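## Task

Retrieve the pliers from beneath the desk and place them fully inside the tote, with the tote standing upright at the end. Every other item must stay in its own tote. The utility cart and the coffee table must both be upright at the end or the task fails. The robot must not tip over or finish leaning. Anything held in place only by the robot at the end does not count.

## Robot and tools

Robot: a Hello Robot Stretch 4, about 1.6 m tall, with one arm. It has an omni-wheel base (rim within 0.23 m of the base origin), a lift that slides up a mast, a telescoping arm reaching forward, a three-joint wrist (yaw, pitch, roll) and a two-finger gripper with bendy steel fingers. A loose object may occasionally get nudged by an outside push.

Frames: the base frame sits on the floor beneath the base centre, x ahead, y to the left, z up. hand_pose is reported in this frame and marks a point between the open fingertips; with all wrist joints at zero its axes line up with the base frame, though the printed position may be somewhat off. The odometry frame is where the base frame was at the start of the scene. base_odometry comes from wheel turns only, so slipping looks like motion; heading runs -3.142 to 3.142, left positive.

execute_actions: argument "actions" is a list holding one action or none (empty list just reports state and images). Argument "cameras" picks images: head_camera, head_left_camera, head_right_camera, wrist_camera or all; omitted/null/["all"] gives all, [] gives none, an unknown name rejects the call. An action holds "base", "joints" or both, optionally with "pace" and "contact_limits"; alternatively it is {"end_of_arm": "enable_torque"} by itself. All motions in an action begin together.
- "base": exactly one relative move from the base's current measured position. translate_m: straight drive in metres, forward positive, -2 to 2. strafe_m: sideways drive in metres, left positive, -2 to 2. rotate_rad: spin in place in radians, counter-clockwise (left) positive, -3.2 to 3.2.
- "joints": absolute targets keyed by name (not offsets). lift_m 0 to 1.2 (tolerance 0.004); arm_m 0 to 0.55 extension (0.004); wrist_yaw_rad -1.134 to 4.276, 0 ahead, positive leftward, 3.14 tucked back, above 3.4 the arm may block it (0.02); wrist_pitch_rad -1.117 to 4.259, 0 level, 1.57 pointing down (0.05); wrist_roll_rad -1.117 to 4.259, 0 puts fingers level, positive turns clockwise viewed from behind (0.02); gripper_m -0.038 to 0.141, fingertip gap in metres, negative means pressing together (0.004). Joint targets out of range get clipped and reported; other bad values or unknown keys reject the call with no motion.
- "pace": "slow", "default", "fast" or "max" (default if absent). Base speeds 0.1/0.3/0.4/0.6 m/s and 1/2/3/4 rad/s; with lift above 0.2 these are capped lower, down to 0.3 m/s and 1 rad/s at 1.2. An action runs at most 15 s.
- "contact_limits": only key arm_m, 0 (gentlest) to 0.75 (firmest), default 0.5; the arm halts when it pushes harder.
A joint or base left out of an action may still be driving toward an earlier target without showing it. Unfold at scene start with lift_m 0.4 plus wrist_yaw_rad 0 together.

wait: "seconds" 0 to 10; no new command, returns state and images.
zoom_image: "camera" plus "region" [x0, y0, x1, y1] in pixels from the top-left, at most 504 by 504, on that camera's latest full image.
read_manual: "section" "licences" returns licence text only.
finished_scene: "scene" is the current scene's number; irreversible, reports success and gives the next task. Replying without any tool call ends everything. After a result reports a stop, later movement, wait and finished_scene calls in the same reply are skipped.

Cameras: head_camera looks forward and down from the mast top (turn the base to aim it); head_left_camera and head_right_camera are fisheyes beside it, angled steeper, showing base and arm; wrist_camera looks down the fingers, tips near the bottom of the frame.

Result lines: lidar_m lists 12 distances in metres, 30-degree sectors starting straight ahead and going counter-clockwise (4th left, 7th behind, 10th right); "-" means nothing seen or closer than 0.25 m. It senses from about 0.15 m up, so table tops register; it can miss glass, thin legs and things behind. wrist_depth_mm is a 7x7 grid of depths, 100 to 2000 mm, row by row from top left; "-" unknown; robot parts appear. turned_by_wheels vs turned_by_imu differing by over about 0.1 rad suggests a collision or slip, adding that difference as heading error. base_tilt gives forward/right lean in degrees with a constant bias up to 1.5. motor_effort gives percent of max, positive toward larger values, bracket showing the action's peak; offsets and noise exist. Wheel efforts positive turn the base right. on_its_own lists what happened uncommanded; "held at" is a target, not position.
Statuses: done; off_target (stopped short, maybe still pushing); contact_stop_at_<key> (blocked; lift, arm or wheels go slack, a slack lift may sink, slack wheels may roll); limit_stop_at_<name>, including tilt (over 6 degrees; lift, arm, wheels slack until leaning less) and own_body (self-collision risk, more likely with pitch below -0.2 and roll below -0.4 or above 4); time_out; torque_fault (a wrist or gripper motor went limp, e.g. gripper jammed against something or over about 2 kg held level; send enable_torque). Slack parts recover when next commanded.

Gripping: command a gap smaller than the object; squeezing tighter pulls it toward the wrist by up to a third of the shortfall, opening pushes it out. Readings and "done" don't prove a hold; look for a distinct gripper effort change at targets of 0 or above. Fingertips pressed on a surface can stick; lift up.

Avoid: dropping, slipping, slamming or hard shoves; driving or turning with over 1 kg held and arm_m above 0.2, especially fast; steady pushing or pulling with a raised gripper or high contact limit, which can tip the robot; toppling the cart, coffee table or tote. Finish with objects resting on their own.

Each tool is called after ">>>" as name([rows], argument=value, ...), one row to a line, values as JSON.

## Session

>>> execute_actions(actions=[])

Scene clock: 0.00 s.
base_odometry: x=+0.000 y=+0.000 heading=+0.000 (m, m, rad; odometry frame)
turned_by_wheels: +0.000 (rad since the last result)
turned_by_imu: +0.000 (rad since the last result)
base_tilt: forward=+0.1 right=+0.2 (deg)
lidar_m: 1.77 2.59 1.97 1.37 1.37 2.18 1.43 1.41 1.35 1.35 1.63 1.80
base_status: not commanded
joint_positions: lift_m=+0.228 arm_m=-0.002 wrist_yaw_rad=+3.153 wrist_pitch_rad=-0.013 wrist_roll_rad=+0.005 gripper_m=+0.057
joint_status: not commanded
motor_effort: lift_m=+19 arm_m=+0 wrist_yaw_rad=+0 wrist_pitch_rad=-6 wrist_roll_rad=+0 gripper_m=-2 wheel_0=+0 wheel_1=-1 wheel_2=-1 (%)
hand_pose: x=-0.1203 y=+0.0842 z=+0.4096 quat_wxyz=(-0.006, +0.007, +0.003, +1.000) (m; base frame)
wrist_depth_mm: - 147 255 - - - - / - 111 146 - - - - / - 112 145 - - - - / - 124 158 - - - - / 146 - - - - - - / 220 1808 1499 1661 209 1661 1661 / 222 1138 976 609 1098 976 1060
pictures: head_camera, head_left_camera, head_right_camera, wrist_camera
Images, in order (width x height): head_camera 420x560, head_left_camera 420x672, head_right_camera 420x672, wrist_camera 616x392.

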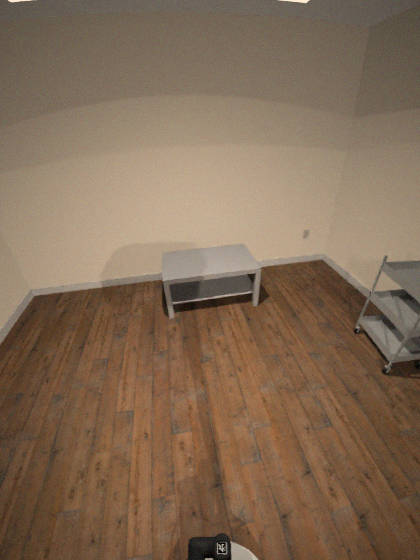

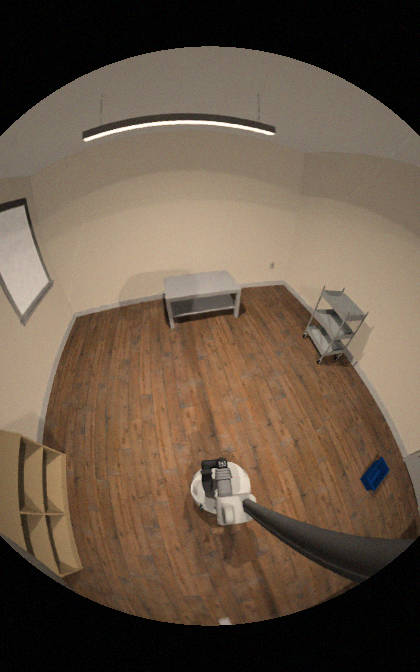

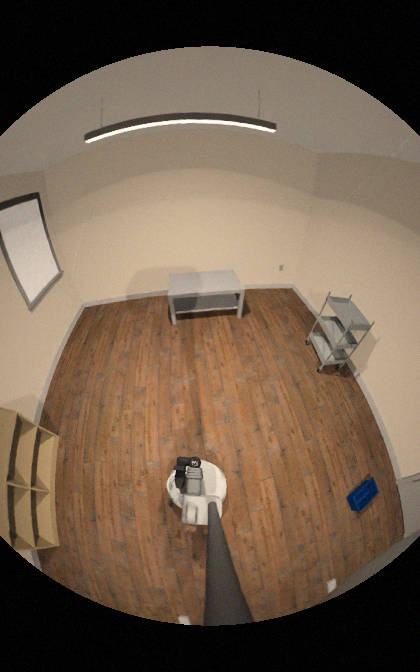

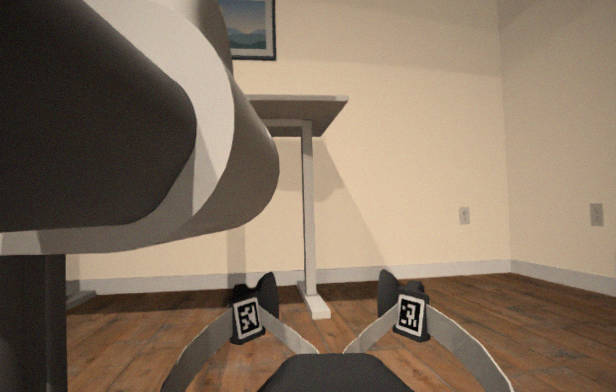

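>>> execute_actions([
  {"base": {"rotate_rad": -2.8}, "joints": {"lift_m": 0.4, "wrist_yaw_rad": 0, "wrist_pitch_rad": 0.3}, "pace": "fast"},
])

Scene clock: 16.57 s.
base_odometry: x=+0.000 y=+0.000 heading=-2.800 (m, m, rad; odometry frame)
turned_by_wheels: -2.800 (rad since the last result)
turned_by_imu: -2.836 (rad since the last result)
base_tilt: forward=+0.1 right=+0.4 (deg)
lidar_m: 1.37 1.57 1.34 1.89 1.62 1.80 1.81 2.19 1.39 1.36 1.53 1.37
base_status: done
joint_positions: lift_m=+0.400 arm_m=-0.002 wrist_yaw_rad=+0.000 wrist_pitch_rad=+0.302 wrist_roll_rad=+0.005 gripper_m=+0.057
joint_status: all done
motor_effort: lift_m=+23(30) arm_m=+0(1) wrist_yaw_rad=-1(7) wrist_pitch_rad=-7(7) wrist_roll_rad=+0(0) gripper_m=+1(2) wheel_0=+2(12) wheel_1=+1(11) wheel_2=+0(12) (%)
hand_pose: x=+0.4446 y=-0.0873 z=+0.4921 quat_wxyz=(+0.989, +0.003, +0.151, +0.000) (m; base frame)
wrist_depth_mm: - 1576 1808 1808 1756 1708 1661 / - - - 1921 1863 1808 1708 / - - - - 1983 1808 1756 / - - - - 1983 1863 1863 / 1576 1537 1537 1464 1464 1366 1366 / 1138 1118 991 1060 209 1042 1025 / 878 878 798 500 842 788 820
pictures: head_camera, head_left_camera, head_right_camera, wrist_camera
Images, in order (width x height): head_camera 420x560, head_left_camera 420x672, head_right_camera 420x672, wrist_camera 616x392.

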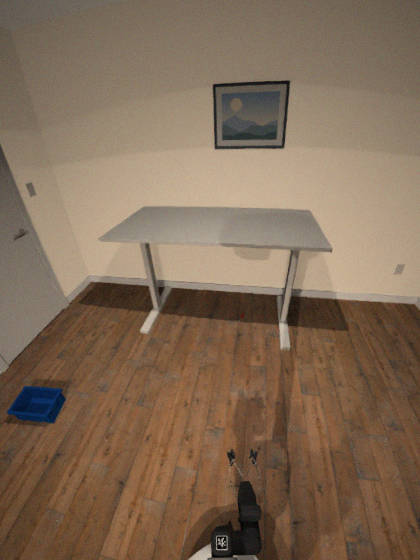

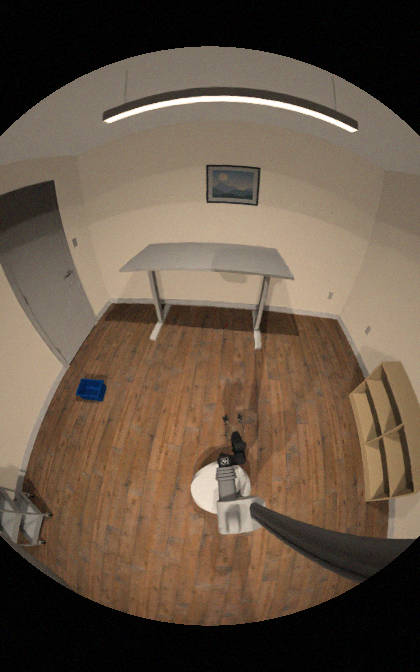

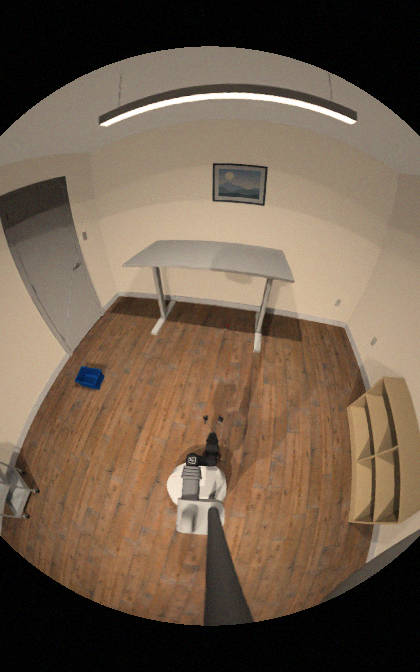

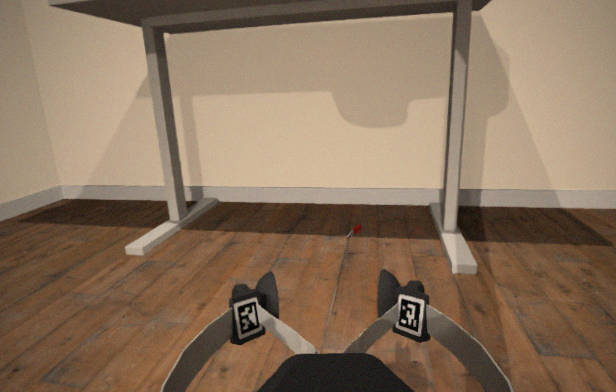

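>>> zoom_image(camera="wrist_camera", region=[310, 200, 400, 260])

>>> zoom_image(camera="head_camera", region=[200, 285, 300, 355])

>>> zoom_image(camera="head_camera", region=[0, 370, 90, 440])

Region (310, 200, 400, 260) of wrist_camera's 616x392 image, scaled by 5.600.

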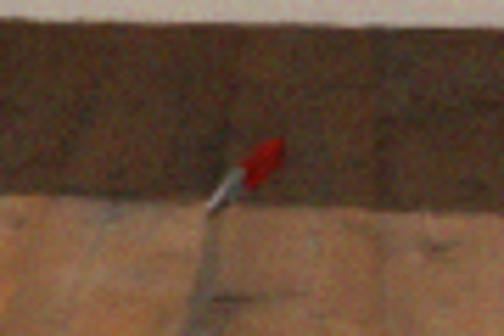

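Region (200, 285, 300, 355) of head_camera's 420x560 image, scaled by 5.040, with more detail than that image has; it fills the top 353 rows of this view, and the rest is white.

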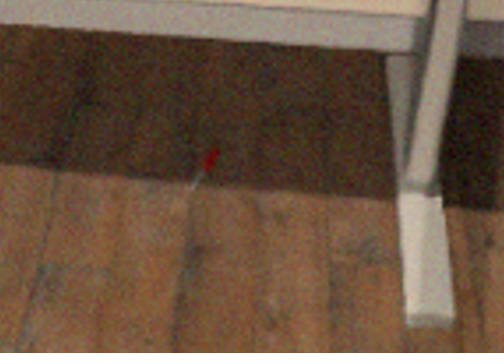

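Region (0, 370, 90, 440) of head_camera's 420x560 image, scaled by 5.600, with more detail than that image has.

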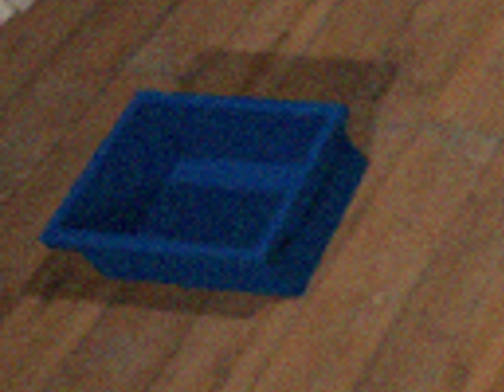

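>>> execute_actions([
  {"base": {"translate_m": 1.12}, "joints": {"lift_m": 0.27, "arm_m": 0.38, "wrist_pitch_rad": 1.57, "gripper_m": 0.09}, "pace": "max"},
])

Scene clock: 103.20 s.
base_odometry: x=-1.055 y=-0.376 heading=-2.799 (m, m, rad; odometry frame)
turned_by_wheels: +0.001 (rad since the last result)
turned_by_imu: -0.007 (rad since the last result)
base_tilt: forward=+0.0 right=+0.5 (deg)
lidar_m: 0.29 0.32 0.50 1.10 1.12 2.31 2.90 2.00 1.58 1.96 0.35 0.27
base_status: done
joint_positions: lift_m=+0.270 arm_m=+0.379 wrist_yaw_rad=+0.000 wrist_pitch_rad=+1.570 wrist_roll_rad=+0.005 gripper_m=+0.090
joint_status: all done
motor_effort: lift_m=+17(19) arm_m=+7(12) wrist_yaw_rad=+0(1) wrist_pitch_rad=+0(5) wrist_roll_rad=+0(0) gripper_m=-1(3) wheel_0=+3(9) wheel_1=+1(10) wheel_2=+2(14) (%)
hand_pose: x=+0.5498 y=-0.0874 z=+0.1599 quat_wxyz=(+0.707, +0.002, +0.707, -0.002) (m; base frame)
wrist_depth_mm: 399 399 394 392 387 382 379 / 399 397 394 389 384 382 379 / 397 394 392 389 384 379 379 / 399 397 392 389 384 377 379 / 397 397 389 387 384 379 375 / 397 394 217 384 218 377 375 / 394 392 387 156 377 373 373
pictures: head_camera, head_left_camera, head_right_camera, wrist_camera
Images, in order (width x height): head_camera 420x560, head_left_camera 420x672, head_right_camera 420x672, wrist_camera 616x392.

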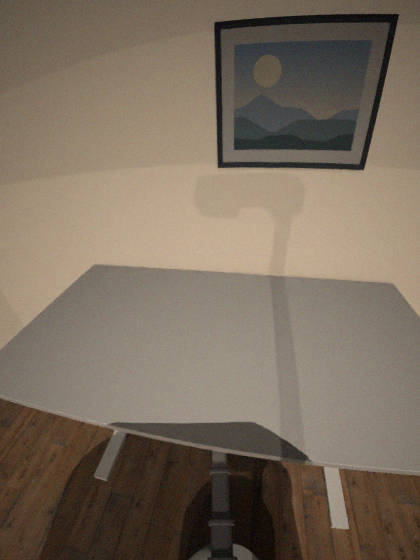

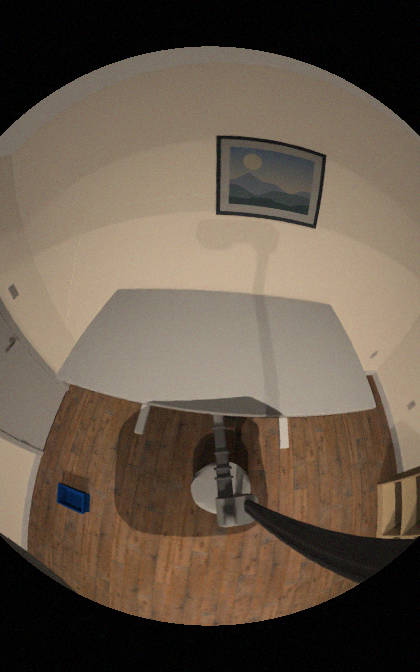

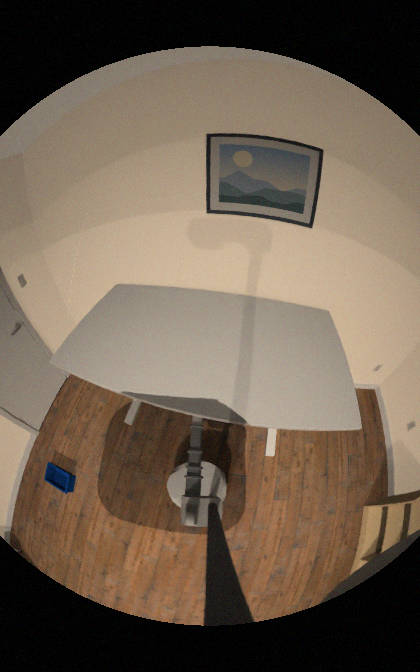

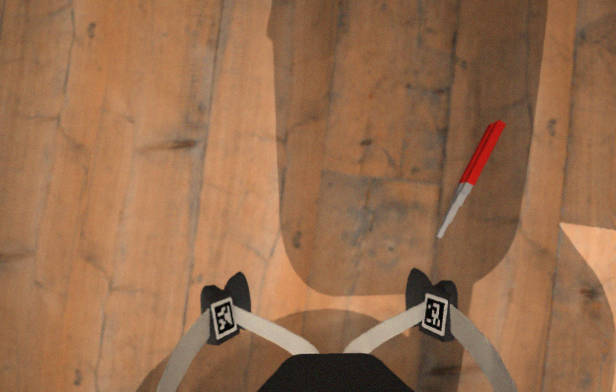

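>>> zoom_image(camera="wrist_camera", region=[400, 105, 550, 255])

Region (400, 105, 550, 255) of wrist_camera's 616x392 image, scaled by 3.360.

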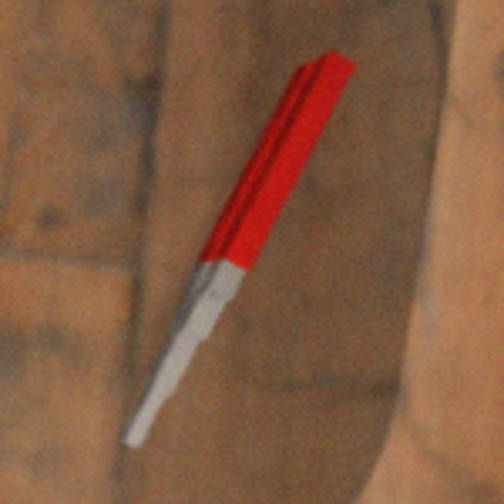

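>>> execute_actions([
  {"base": {"strafe_m": -0.146}, "joints": {"lift_m": 0.18, "arm_m": 0.456, "wrist_roll_rad": 0.53, "gripper_m": 0.06}, "pace": "fast"},
], cameras=["wrist_camera", "head_right_camera"])

Scene clock: 135.13 s.
base_odometry: x=-1.104 y=-0.238 heading=-2.799 (m, m, rad; odometry frame)
turned_by_wheels: +0.000 (rad since the last result)
turned_by_imu: +0.000 (rad since the last result)
base_tilt: forward=+0.0 right=+0.4 (deg)
lidar_m: 0.25 0.30 0.50 1.24 2.17 2.40 2.99 1.81 1.46 1.83 0.33 0.25
base_status: done
joint_positions: lift_m=+0.180 arm_m=+0.455 wrist_yaw_rad=+0.000 wrist_pitch_rad=+1.570 wrist_roll_rad=+0.530 gripper_m=+0.060
joint_status: all done
motor_effort: lift_m=+14(16) arm_m=+8(7) wrist_yaw_rad=+0(1) wrist_pitch_rad=+0(0) wrist_roll_rad=+2(8) gripper_m=+0(0) wheel_0=+2(16) wheel_1=+1(12) wheel_2=+1(5) (%)
hand_pose: x=+0.6258 y=-0.0874 z=+0.0701 quat_wxyz=(+0.683, +0.185, +0.682, -0.185) (m; base frame)
wrist_depth_mm: 304 304 301 298 298 294 293 / 304 303 300 298 296 294 291 / 304 301 300 298 296 293 290 / 301 300 297 296 294 291 290 / 301 300 297 294 294 291 290 / 301 298 296 293 209 290 287 / 298 297 294 230 290 287 287
pictures: head_right_camera, wrist_camera
Images, in order (width x height): head_right_camera 420x672, wrist_camera 616x392.

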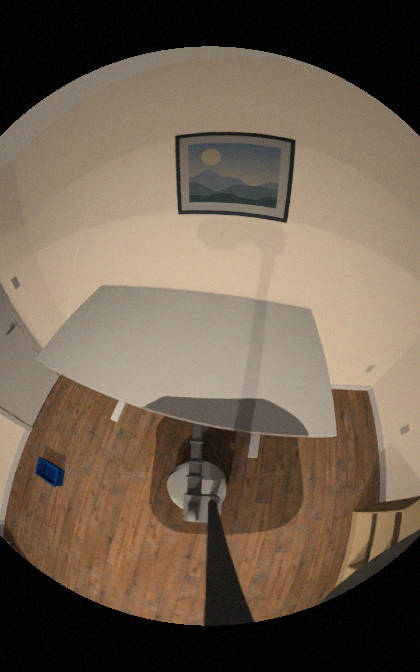

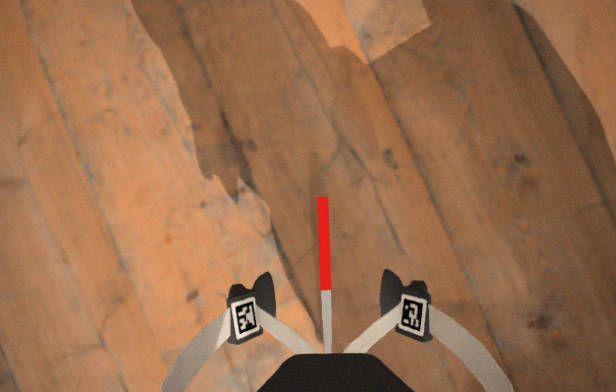

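>>> zoom_image(camera="wrist_camera", region=[210, 180, 450, 392])

Region (210, 180, 450, 392) of wrist_camera's 616x392 image, scaled by 2.100; it fills the top 445 rows of this view, and the rest is white.

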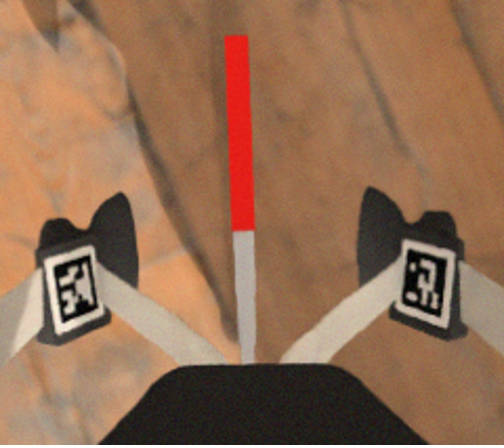

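>>> execute_actions([
  {"base": {"strafe_m": -0.006}, "joints": {"lift_m": 0.138, "arm_m": 0.466, "gripper_m": 0.04}, "pace": "default"},
], cameras=["wrist_camera"])

Scene clock: 160.77 s.
base_odometry: x=-1.106 y=-0.233 heading=-2.799 (m, m, rad; odometry frame)
turned_by_wheels: +0.000 (rad since the last result)
turned_by_imu: +0.000 (rad since the last result)
base_tilt: forward=+0.0 right=+0.4 (deg)
lidar_m: 0.25 0.29 0.48 1.28 2.16 2.43 2.96 1.80 1.45 1.81 0.29 0.25
base_status: done
joint_positions: lift_m=+0.138 arm_m=+0.465 wrist_yaw_rad=+0.000 wrist_pitch_rad=+1.570 wrist_roll_rad=+0.530 gripper_m=+0.040
joint_status: all done
motor_effort: lift_m=+14(12) arm_m=+8(7) wrist_yaw_rad=+0(0) wrist_pitch_rad=+2(0) wrist_roll_rad=+1(1) gripper_m=-2(6) wheel_0=+2(11) wheel_1=+1(7) wheel_2=+0(1) (%)
hand_pose: x=+0.6357 y=-0.0874 z=+0.0281 quat_wxyz=(+0.683, +0.185, +0.682, -0.185) (m; base frame)
wrist_depth_mm: 262 259 259 257 254 254 252 / 260 259 257 255 254 252 251 / 260 259 256 254 253 252 250 / 260 258 256 254 252 250 249 / 258 256 255 253 251 249 248 / 257 256 255 252 197 249 246 / 257 255 253 198 249 247 246
pictures: wrist_camera
Images, in order (width x height): wrist_camera 616x392.

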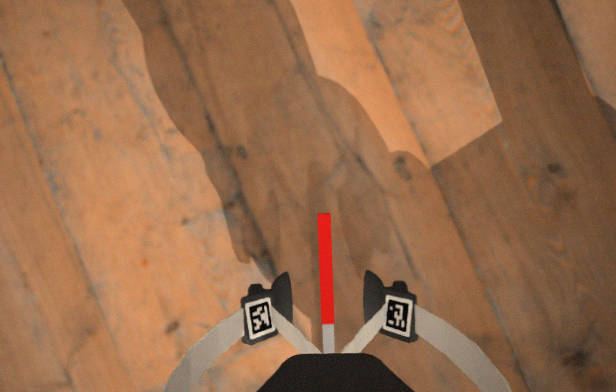

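>>> execute_actions([
  {"joints": {"lift_m": 0.134, "gripper_m": -0.03}, "pace": "default"},
], cameras=["wrist_camera"])

Scene clock: 173.13 s.
base_odometry: x=-1.106 y=-0.233 heading=-2.799 (m, m, rad; odometry frame)
turned_by_wheels: +0.000 (rad since the last result)
turned_by_imu: +0.000 (rad since the last result)
base_tilt: forward=+0.1 right=+0.5 (deg)
lidar_m: 0.25 0.30 0.49 1.26 2.15 2.37 2.94 1.78 1.46 1.80 0.33 0.26
base_status: not commanded
joint_positions: lift_m=+0.134 arm_m=+0.465 wrist_yaw_rad=+0.000 wrist_pitch_rad=+1.570 wrist_roll_rad=+0.530 gripper_m=-0.030
joint_status: all done
motor_effort: lift_m=+15(16) arm_m=+8(8) wrist_yaw_rad=-1(0) wrist_pitch_rad=+0(0) wrist_roll_rad=+2(1) gripper_m=-19(20) wheel_0=+2(2) wheel_1=+1(1) wheel_2=+0(0) (%)
hand_pose: x=+0.6357 y=-0.0874 z=+0.0241 quat_wxyz=(+0.683, +0.185, +0.682, -0.185) (m; base frame)
wrist_depth_mm: 257 256 253 252 250 249 247 / 257 255 252 251 250 248 247 / 256 254 253 250 250 247 245 / 255 253 251 250 248 246 245 / 253 252 251 248 247 245 244 / 254 251 250 204 189 244 243 / 252 251 248 234 244 156 242
pictures: wrist_camera
Images, in order (width x height): wrist_camera 616x392.

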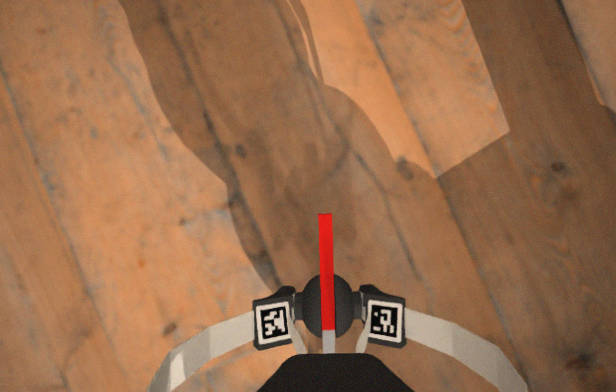

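>>> zoom_image(camera="wrist_camera", region=[240, 200, 420, 370])

Region (240, 200, 420, 370) of wrist_camera's 616x392 image, scaled by 2.800.

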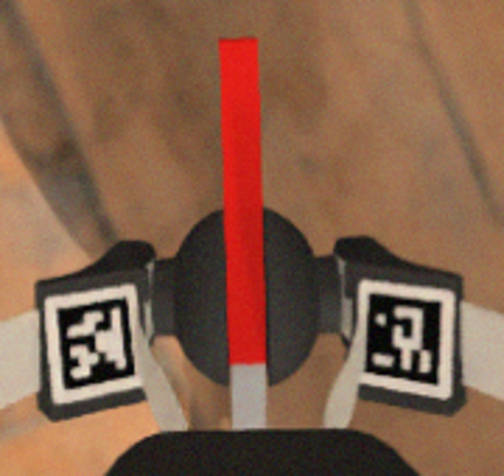

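>>> execute_actions(actions=[], cameras=["head_left_camera", "head_right_camera", "wrist_camera"])

>>> zoom_image(camera="head_left_camera", region=[20, 440, 140, 540])

>>> zoom_image(camera="head_right_camera", region=[0, 420, 120, 520])

Scene clock: 204.83 s.
base_odometry: x=-1.106 y=-0.233 heading=-2.799 (m, m, rad; odometry frame)
turned_by_wheels: +0.000 (rad since the last result)
turned_by_imu: +0.000 (rad since the last result)
base_tilt: forward=+0.1 right=+0.5 (deg)
lidar_m: 0.25 0.31 0.49 1.26 2.16 2.40 2.93 1.79 1.46 1.80 0.30 0.25
base_status: not commanded
joint_positions: lift_m=+0.134 arm_m=+0.465 wrist_yaw_rad=+0.000 wrist_pitch_rad=+1.570 wrist_roll_rad=+0.530 gripper_m=-0.030
joint_status: all done
motor_effort: lift_m=+14(16) arm_m=+8(8) wrist_yaw_rad=+0(0) wrist_pitch_rad=+1(0) wrist_roll_rad=+1(1) gripper_m=-18(20) wheel_0=+2(2) wheel_1=+2(1) wheel_2=+0(0) (%)
hand_pose: x=+0.6357 y=-0.0874 z=+0.0241 quat_wxyz=(+0.683, +0.185, +0.682, -0.185) (m; base frame)
wrist_depth_mm: 259 255 255 253 251 249 248 / 257 254 254 251 250 248 247 / 256 254 252 250 249 248 246 / 255 254 252 250 247 246 245 / 254 252 251 249 247 245 243 / 253 252 250 203 189 245 243 / 253 250 249 234 244 156 242
pictures: head_left_camera, head_right_camera, wrist_camera
Images, in order (width x height): head_left_camera 420x672, head_right_camera 420x672, wrist_camera 616x392.

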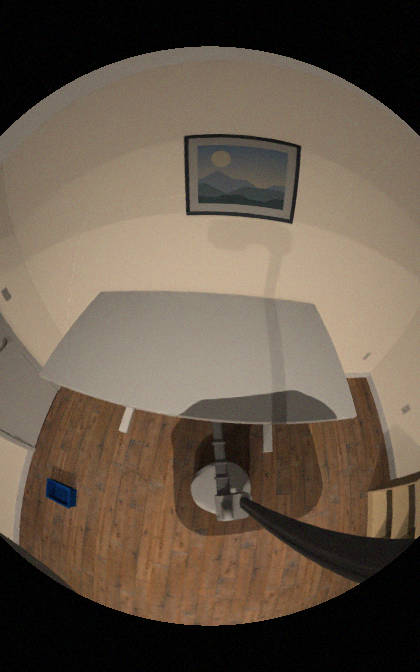

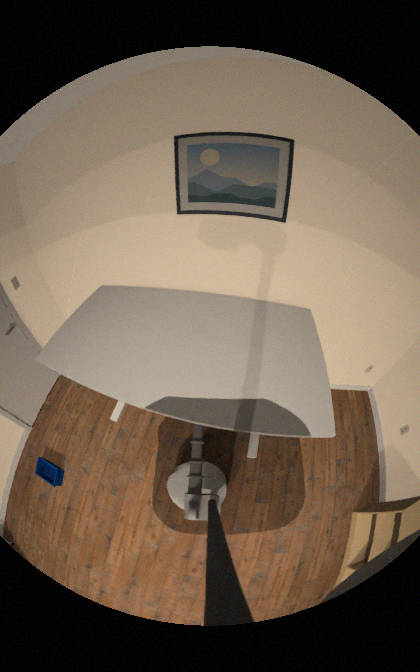

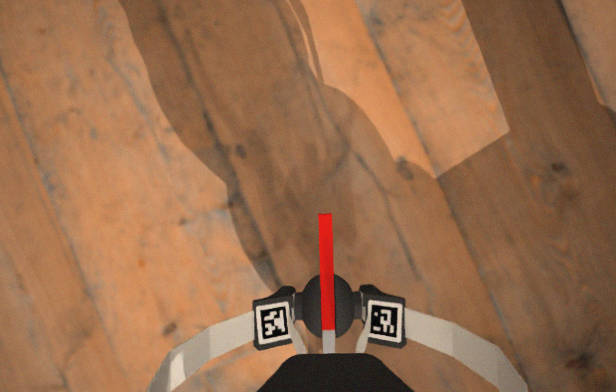

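Region (20, 440, 140, 540) of head_left_camera's 420x672 image, scaled by 4.200, with more detail than that image has.

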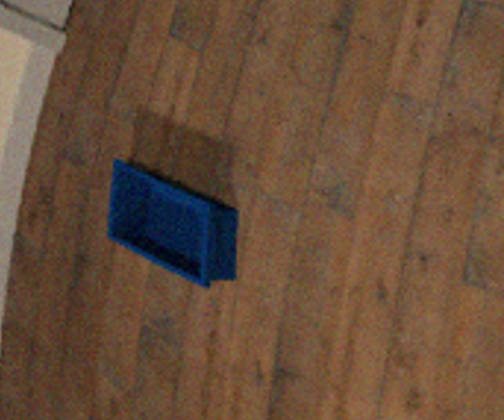

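Region (0, 420, 120, 520) of head_right_camera's 420x672 image, scaled by 4.200, with more detail than that image has.

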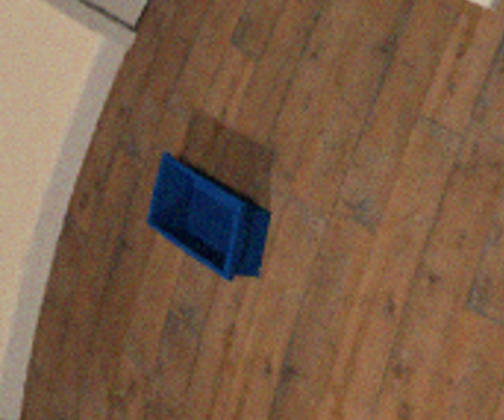

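>>> execute_actions([
  {"base": {"rotate_rad": 1.81}, "joints": {"lift_m": 0.28, "arm_m": 0.3}, "pace": "fast"},
])

Scene clock: 226.90 s.
base_odometry: x=-1.106 y=-0.233 heading=-0.989 (m, m, rad; odometry frame)
turned_by_wheels: +1.810 (rad since the last result)
turned_by_imu: +1.833 (rad since the last result)
base_tilt: forward=+0.0 right=+0.3 (deg)
lidar_m: 1.28 2.39 2.91 2.97 1.57 1.47 0.45 0.28 0.25 0.28 0.34 0.80
base_status: done
joint_positions: lift_m=+0.280 arm_m=+0.301 wrist_yaw_rad=+0.000 wrist_pitch_rad=+1.570 wrist_roll_rad=+0.530 gripper_m=-0.030
joint_status: all done
motor_effort: lift_m=+24(24) arm_m=-8(4) wrist_yaw_rad=-1(1) wrist_pitch_rad=+1(3) wrist_roll_rad=+1(2) gripper_m=-17(17) wheel_0=-2(13) wheel_1=+0(9) wheel_2=+1(10) (%)
hand_pose: x=+0.4727 y=-0.0874 z=+0.1693 quat_wxyz=(+0.683, +0.185, +0.682, -0.185) (m; base frame)
wrist_depth_mm: 410 407 404 404 399 394 394 / 410 404 402 399 397 394 392 / 410 404 402 399 394 392 389 / 407 404 399 394 397 392 389 / 404 402 399 397 389 392 389 / 402 399 397 204 189 389 387 / 402 399 394 306 389 156 384
pictures: head_camera, head_left_camera, head_right_camera, wrist_camera
Images, in order (width x height): head_camera 420x560, head_left_camera 420x672, head_right_camera 420x672, wrist_camera 616x392.

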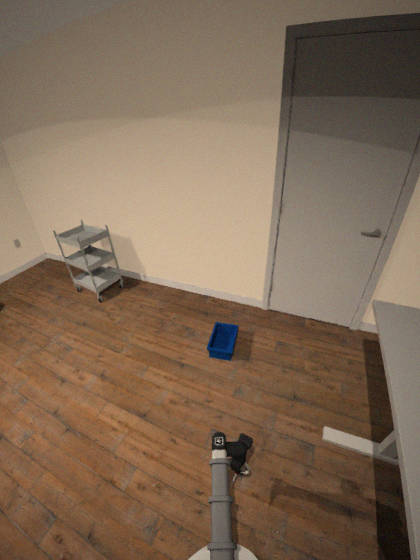

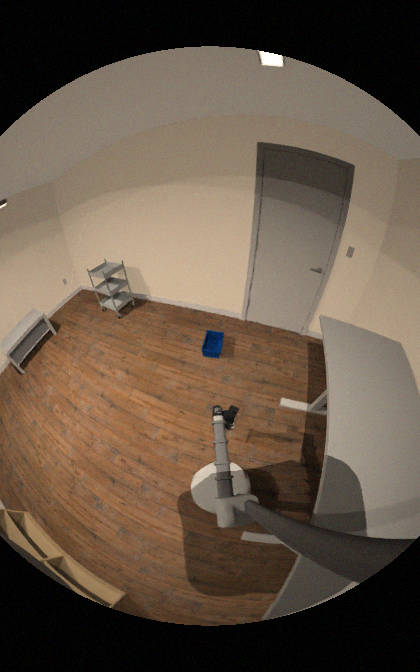

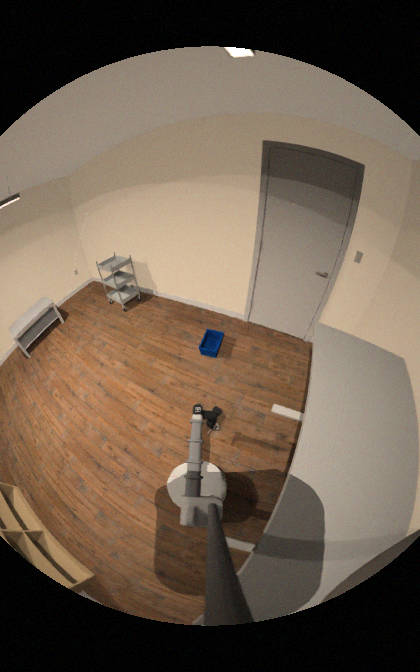

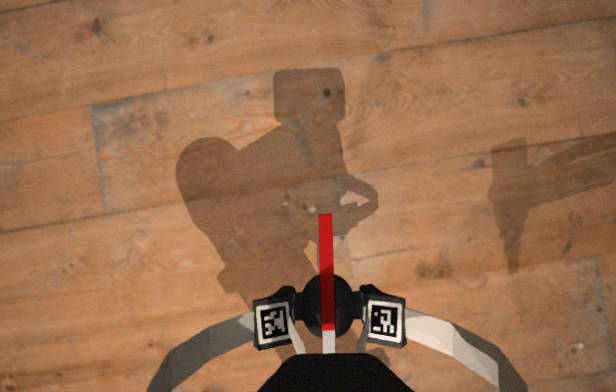

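>>> zoom_image(camera="head_camera", region=[185, 310, 265, 370])

Region (185, 310, 265, 370) of head_camera's 420x560 image, scaled by 6.300, with more detail than that image has; it fills the top 378 rows of this view, and the rest is white.

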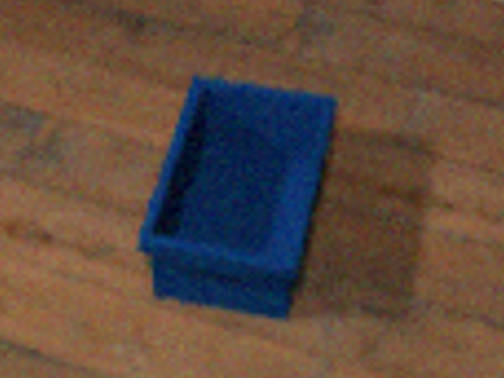

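>>> execute_actions([
  {"base": {"translate_m": 0.77}, "joints": {"lift_m": 0.31, "arm_m": 0.5, "wrist_roll_rad": 0.9}, "pace": "max"},
], cameras=["wrist_camera", "head_camera"])

Scene clock: 257.73 s.
base_odometry: x=-0.682 y=-0.876 heading=-0.988 (m, m, rad; odometry frame)
turned_by_wheels: +0.000 (rad since the last result)
turned_by_imu: -0.005 (rad since the last result)
base_tilt: forward=+0.1 right=+0.6 (deg)
lidar_m: 0.51 1.58 1.83 2.68 2.30 2.12 0.99 0.63 0.55 0.54 1.31 1.16
base_status: done
joint_positions: lift_m=+0.310 arm_m=+0.499 wrist_yaw_rad=+0.000 wrist_pitch_rad=+1.570 wrist_roll_rad=+0.900 gripper_m=-0.030
joint_status: all done
motor_effort: lift_m=+23(23) arm_m=+8(10) wrist_yaw_rad=-1(1) wrist_pitch_rad=-1(1) wrist_roll_rad=+1(9) gripper_m=-14(19) wheel_0=+1(14) wheel_1=+0(9) wheel_2=+3(16) (%)
hand_pose: x=+0.6698 y=-0.0874 z=+0.1994 quat_wxyz=(+0.637, +0.308, +0.636, -0.307) (m; base frame)
wrist_depth_mm: 442 436 433 430 433 427 427 / 439 436 436 430 427 427 421 / 439 433 430 353 424 424 421 / 433 433 382 421 424 421 418 / 430 349 424 421 421 421 418 / 427 427 338 204 189 418 415 / 427 427 303 294 366 156 413
pictures: head_camera, wrist_camera
Images, in order (width x height): head_camera 420x560, wrist_camera 616x392.

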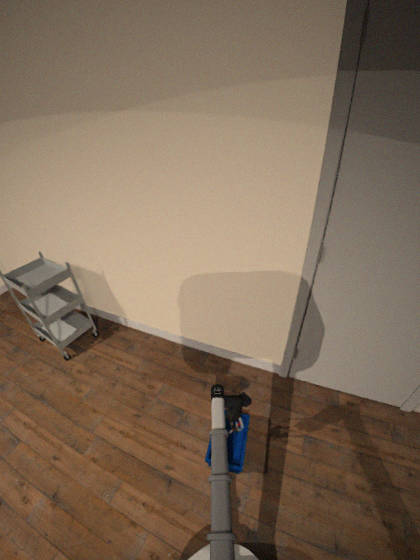

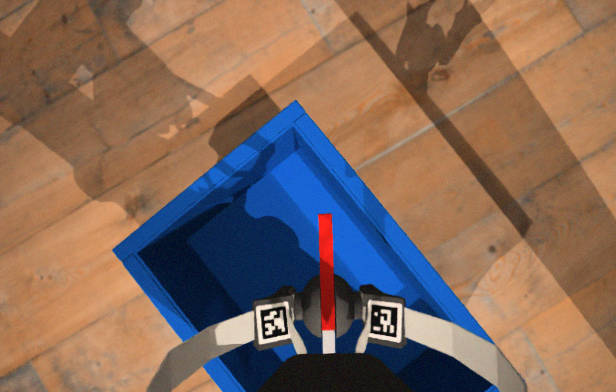

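>>> execute_actions([
  {"base": {"strafe_m": 0.021}, "joints": {"lift_m": 0.141}, "pace": "fast"},
], cameras=["wrist_camera", "head_camera"])

Scene clock: 282.43 s.
base_odometry: x=-0.665 y=-0.864 heading=-0.988 (m, m, rad; odometry frame)
turned_by_wheels: +0.000 (rad since the last result)
turned_by_imu: +0.000 (rad since the last result)
base_tilt: forward=+0.1 right=+0.5 (deg)
lidar_m: 0.48 1.57 1.84 2.66 2.34 2.11 1.02 0.64 0.60 0.58 1.30 0.55
base_status: done
joint_positions: lift_m=+0.141 arm_m=+0.499 wrist_yaw_rad=+0.000 wrist_pitch_rad=+1.570 wrist_roll_rad=+0.900 gripper_m=-0.030
joint_status: all done
motor_effort: lift_m=+15(24) arm_m=+8(8) wrist_yaw_rad=+0(0) wrist_pitch_rad=+0(1) wrist_roll_rad=+1(2) gripper_m=-12(16) wheel_0=+0(13) wheel_1=-1(11) wheel_2=+0(3) (%)
hand_pose: x=+0.6698 y=-0.0874 z=+0.0311 quat_wxyz=(+0.637, +0.308, +0.637, -0.307) (m; base frame)
wrist_depth_mm: 264 264 138 152 258 257 255 / 264 139 165 211 137 256 255 / 140 152 229 254 168 253 254 / 144 206 255 254 251 135 253 / 178 253 254 253 250 171 133 / 162 213 253 203 189 247 154 / 143 173 232 236 248 156 211
pictures: head_camera, wrist_camera
Images, in order (width x height): head_camera 420x560, wrist_camera 616x392.

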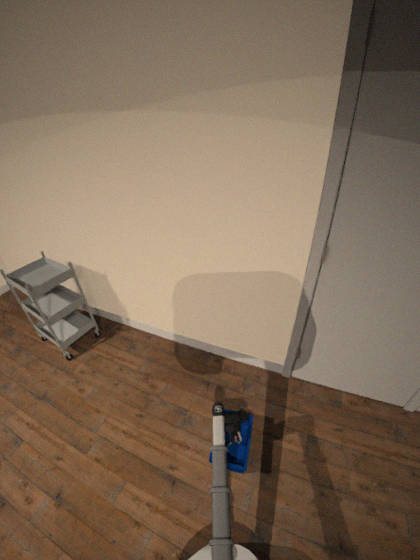

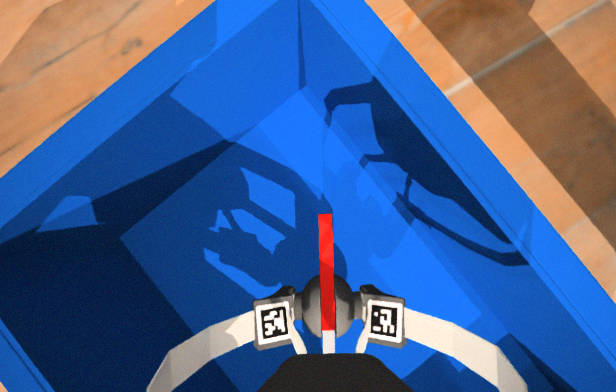

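>>> execute_actions([
  {"joints": {"lift_m": 0.138, "gripper_m": 0.035}, "pace": "default"},
], cameras=["wrist_camera"])

Scene clock: 287.53 s.
base_odometry: x=-0.665 y=-0.864 heading=-0.988 (m, m, rad; odometry frame)
turned_by_wheels: +0.000 (rad since the last result)
turned_by_imu: +0.000 (rad since the last result)
base_tilt: forward=+0.2 right=+0.3 (deg)
lidar_m: 0.49 1.57 1.87 2.67 2.32 2.12 0.99 0.64 0.58 0.59 1.28 0.59
base_status: not commanded
joint_positions: lift_m=+0.138 arm_m=+0.499 wrist_yaw_rad=+0.000 wrist_pitch_rad=+1.570 wrist_roll_rad=+0.900 gripper_m=+0.035
joint_status: all done
motor_effort: lift_m=+15(13) arm_m=+7(7) wrist_yaw_rad=+1(0) wrist_pitch_rad=+3(0) wrist_roll_rad=+2(2) gripper_m=-6(14) wheel_0=+0(0) wheel_1=-1(1) wheel_2=+0(0) (%)
hand_pose: x=+0.6698 y=-0.0874 z=+0.0281 quat_wxyz=(+0.637, +0.308, +0.637, -0.307) (m; base frame)
wrist_depth_mm: 263 260 136 151 254 254 253 / 263 136 164 211 134 253 252 / 136 152 228 253 168 135 251 / 144 206 253 251 249 132 250 / 179 251 251 250 248 171 131 / 162 213 251 227 197 246 154 / 143 179 234 195 246 244 212
pictures: wrist_camera
Images, in order (width x height): wrist_camera 616x392.

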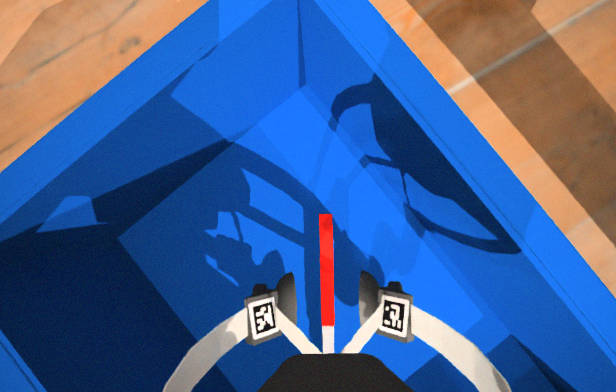

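The pliers are released on the tote floor. Lifting the gripper clear.

>>> execute_actions([
  {"joints": {"lift_m": 0.285}, "pace": "max"},
], cameras=["wrist_camera", "head_camera", "head_left_camera"])

Scene clock: 291.40 s.
base_odometry: x=-0.665 y=-0.864 heading=-0.988 (m, m, rad; odometry frame)
turned_by_wheels: +0.000 (rad since the last result)
turned_by_imu: +0.000 (rad since the last result)
base_tilt: forward=+0.1 right=+0.4 (deg)
lidar_m: 0.49 1.59 1.91 2.64 2.32 2.09 0.99 0.65 0.59 0.62 1.30 0.58
base_status: not commanded
joint_positions: lift_m=+0.285 arm_m=+0.499 wrist_yaw_rad=+0.000 wrist_pitch_rad=+1.570 wrist_roll_rad=+0.900 gripper_m=+0.035
joint_status: all done
motor_effort: lift_m=+23(26) arm_m=+7(7) wrist_yaw_rad=+0(0) wrist_pitch_rad=+1(0) wrist_roll_rad=+1(2) gripper_m=-2(7) wheel_0=+0(0) wheel_1=-1(0) wheel_2=+0(0) (%)
hand_pose: x=+0.6698 y=-0.0874 z=+0.1745 quat_wxyz=(+0.637, +0.308, +0.637, -0.307) (m; base frame)
wrist_depth_mm: 413 413 410 404 404 402 399 / 410 410 407 402 399 402 399 / 413 410 404 349 402 399 399 / 410 404 375 397 342 397 394 / 404 310 399 397 394 394 392 / 407 404 282 394 196 332 394 / 404 399 278 238 387 273 389
pictures: head_camera, head_left_camera, wrist_camera
Images, in order (width x height): head_camera 420x560, head_left_camera 420x672, wrist_camera 616x392.

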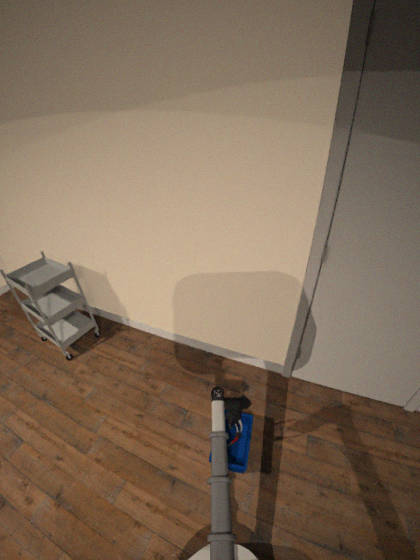

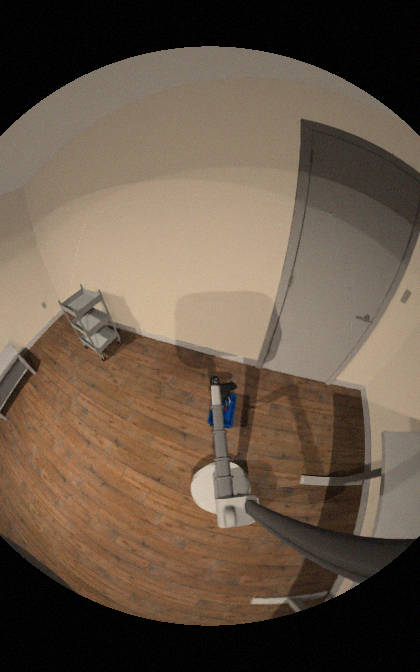

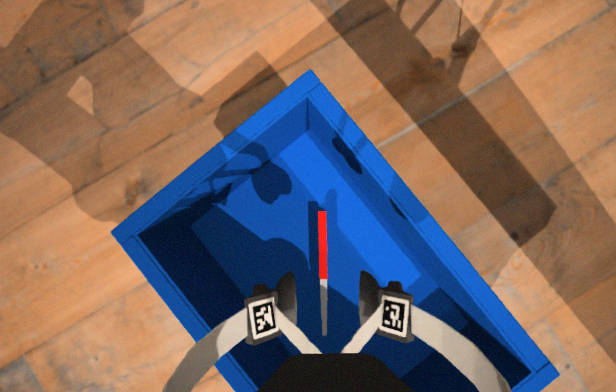

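The pliers are fully inside the upright tote, and the gripper is above the rim.

>>> finished_scene(scene=2)

The scene is finished: the task was done.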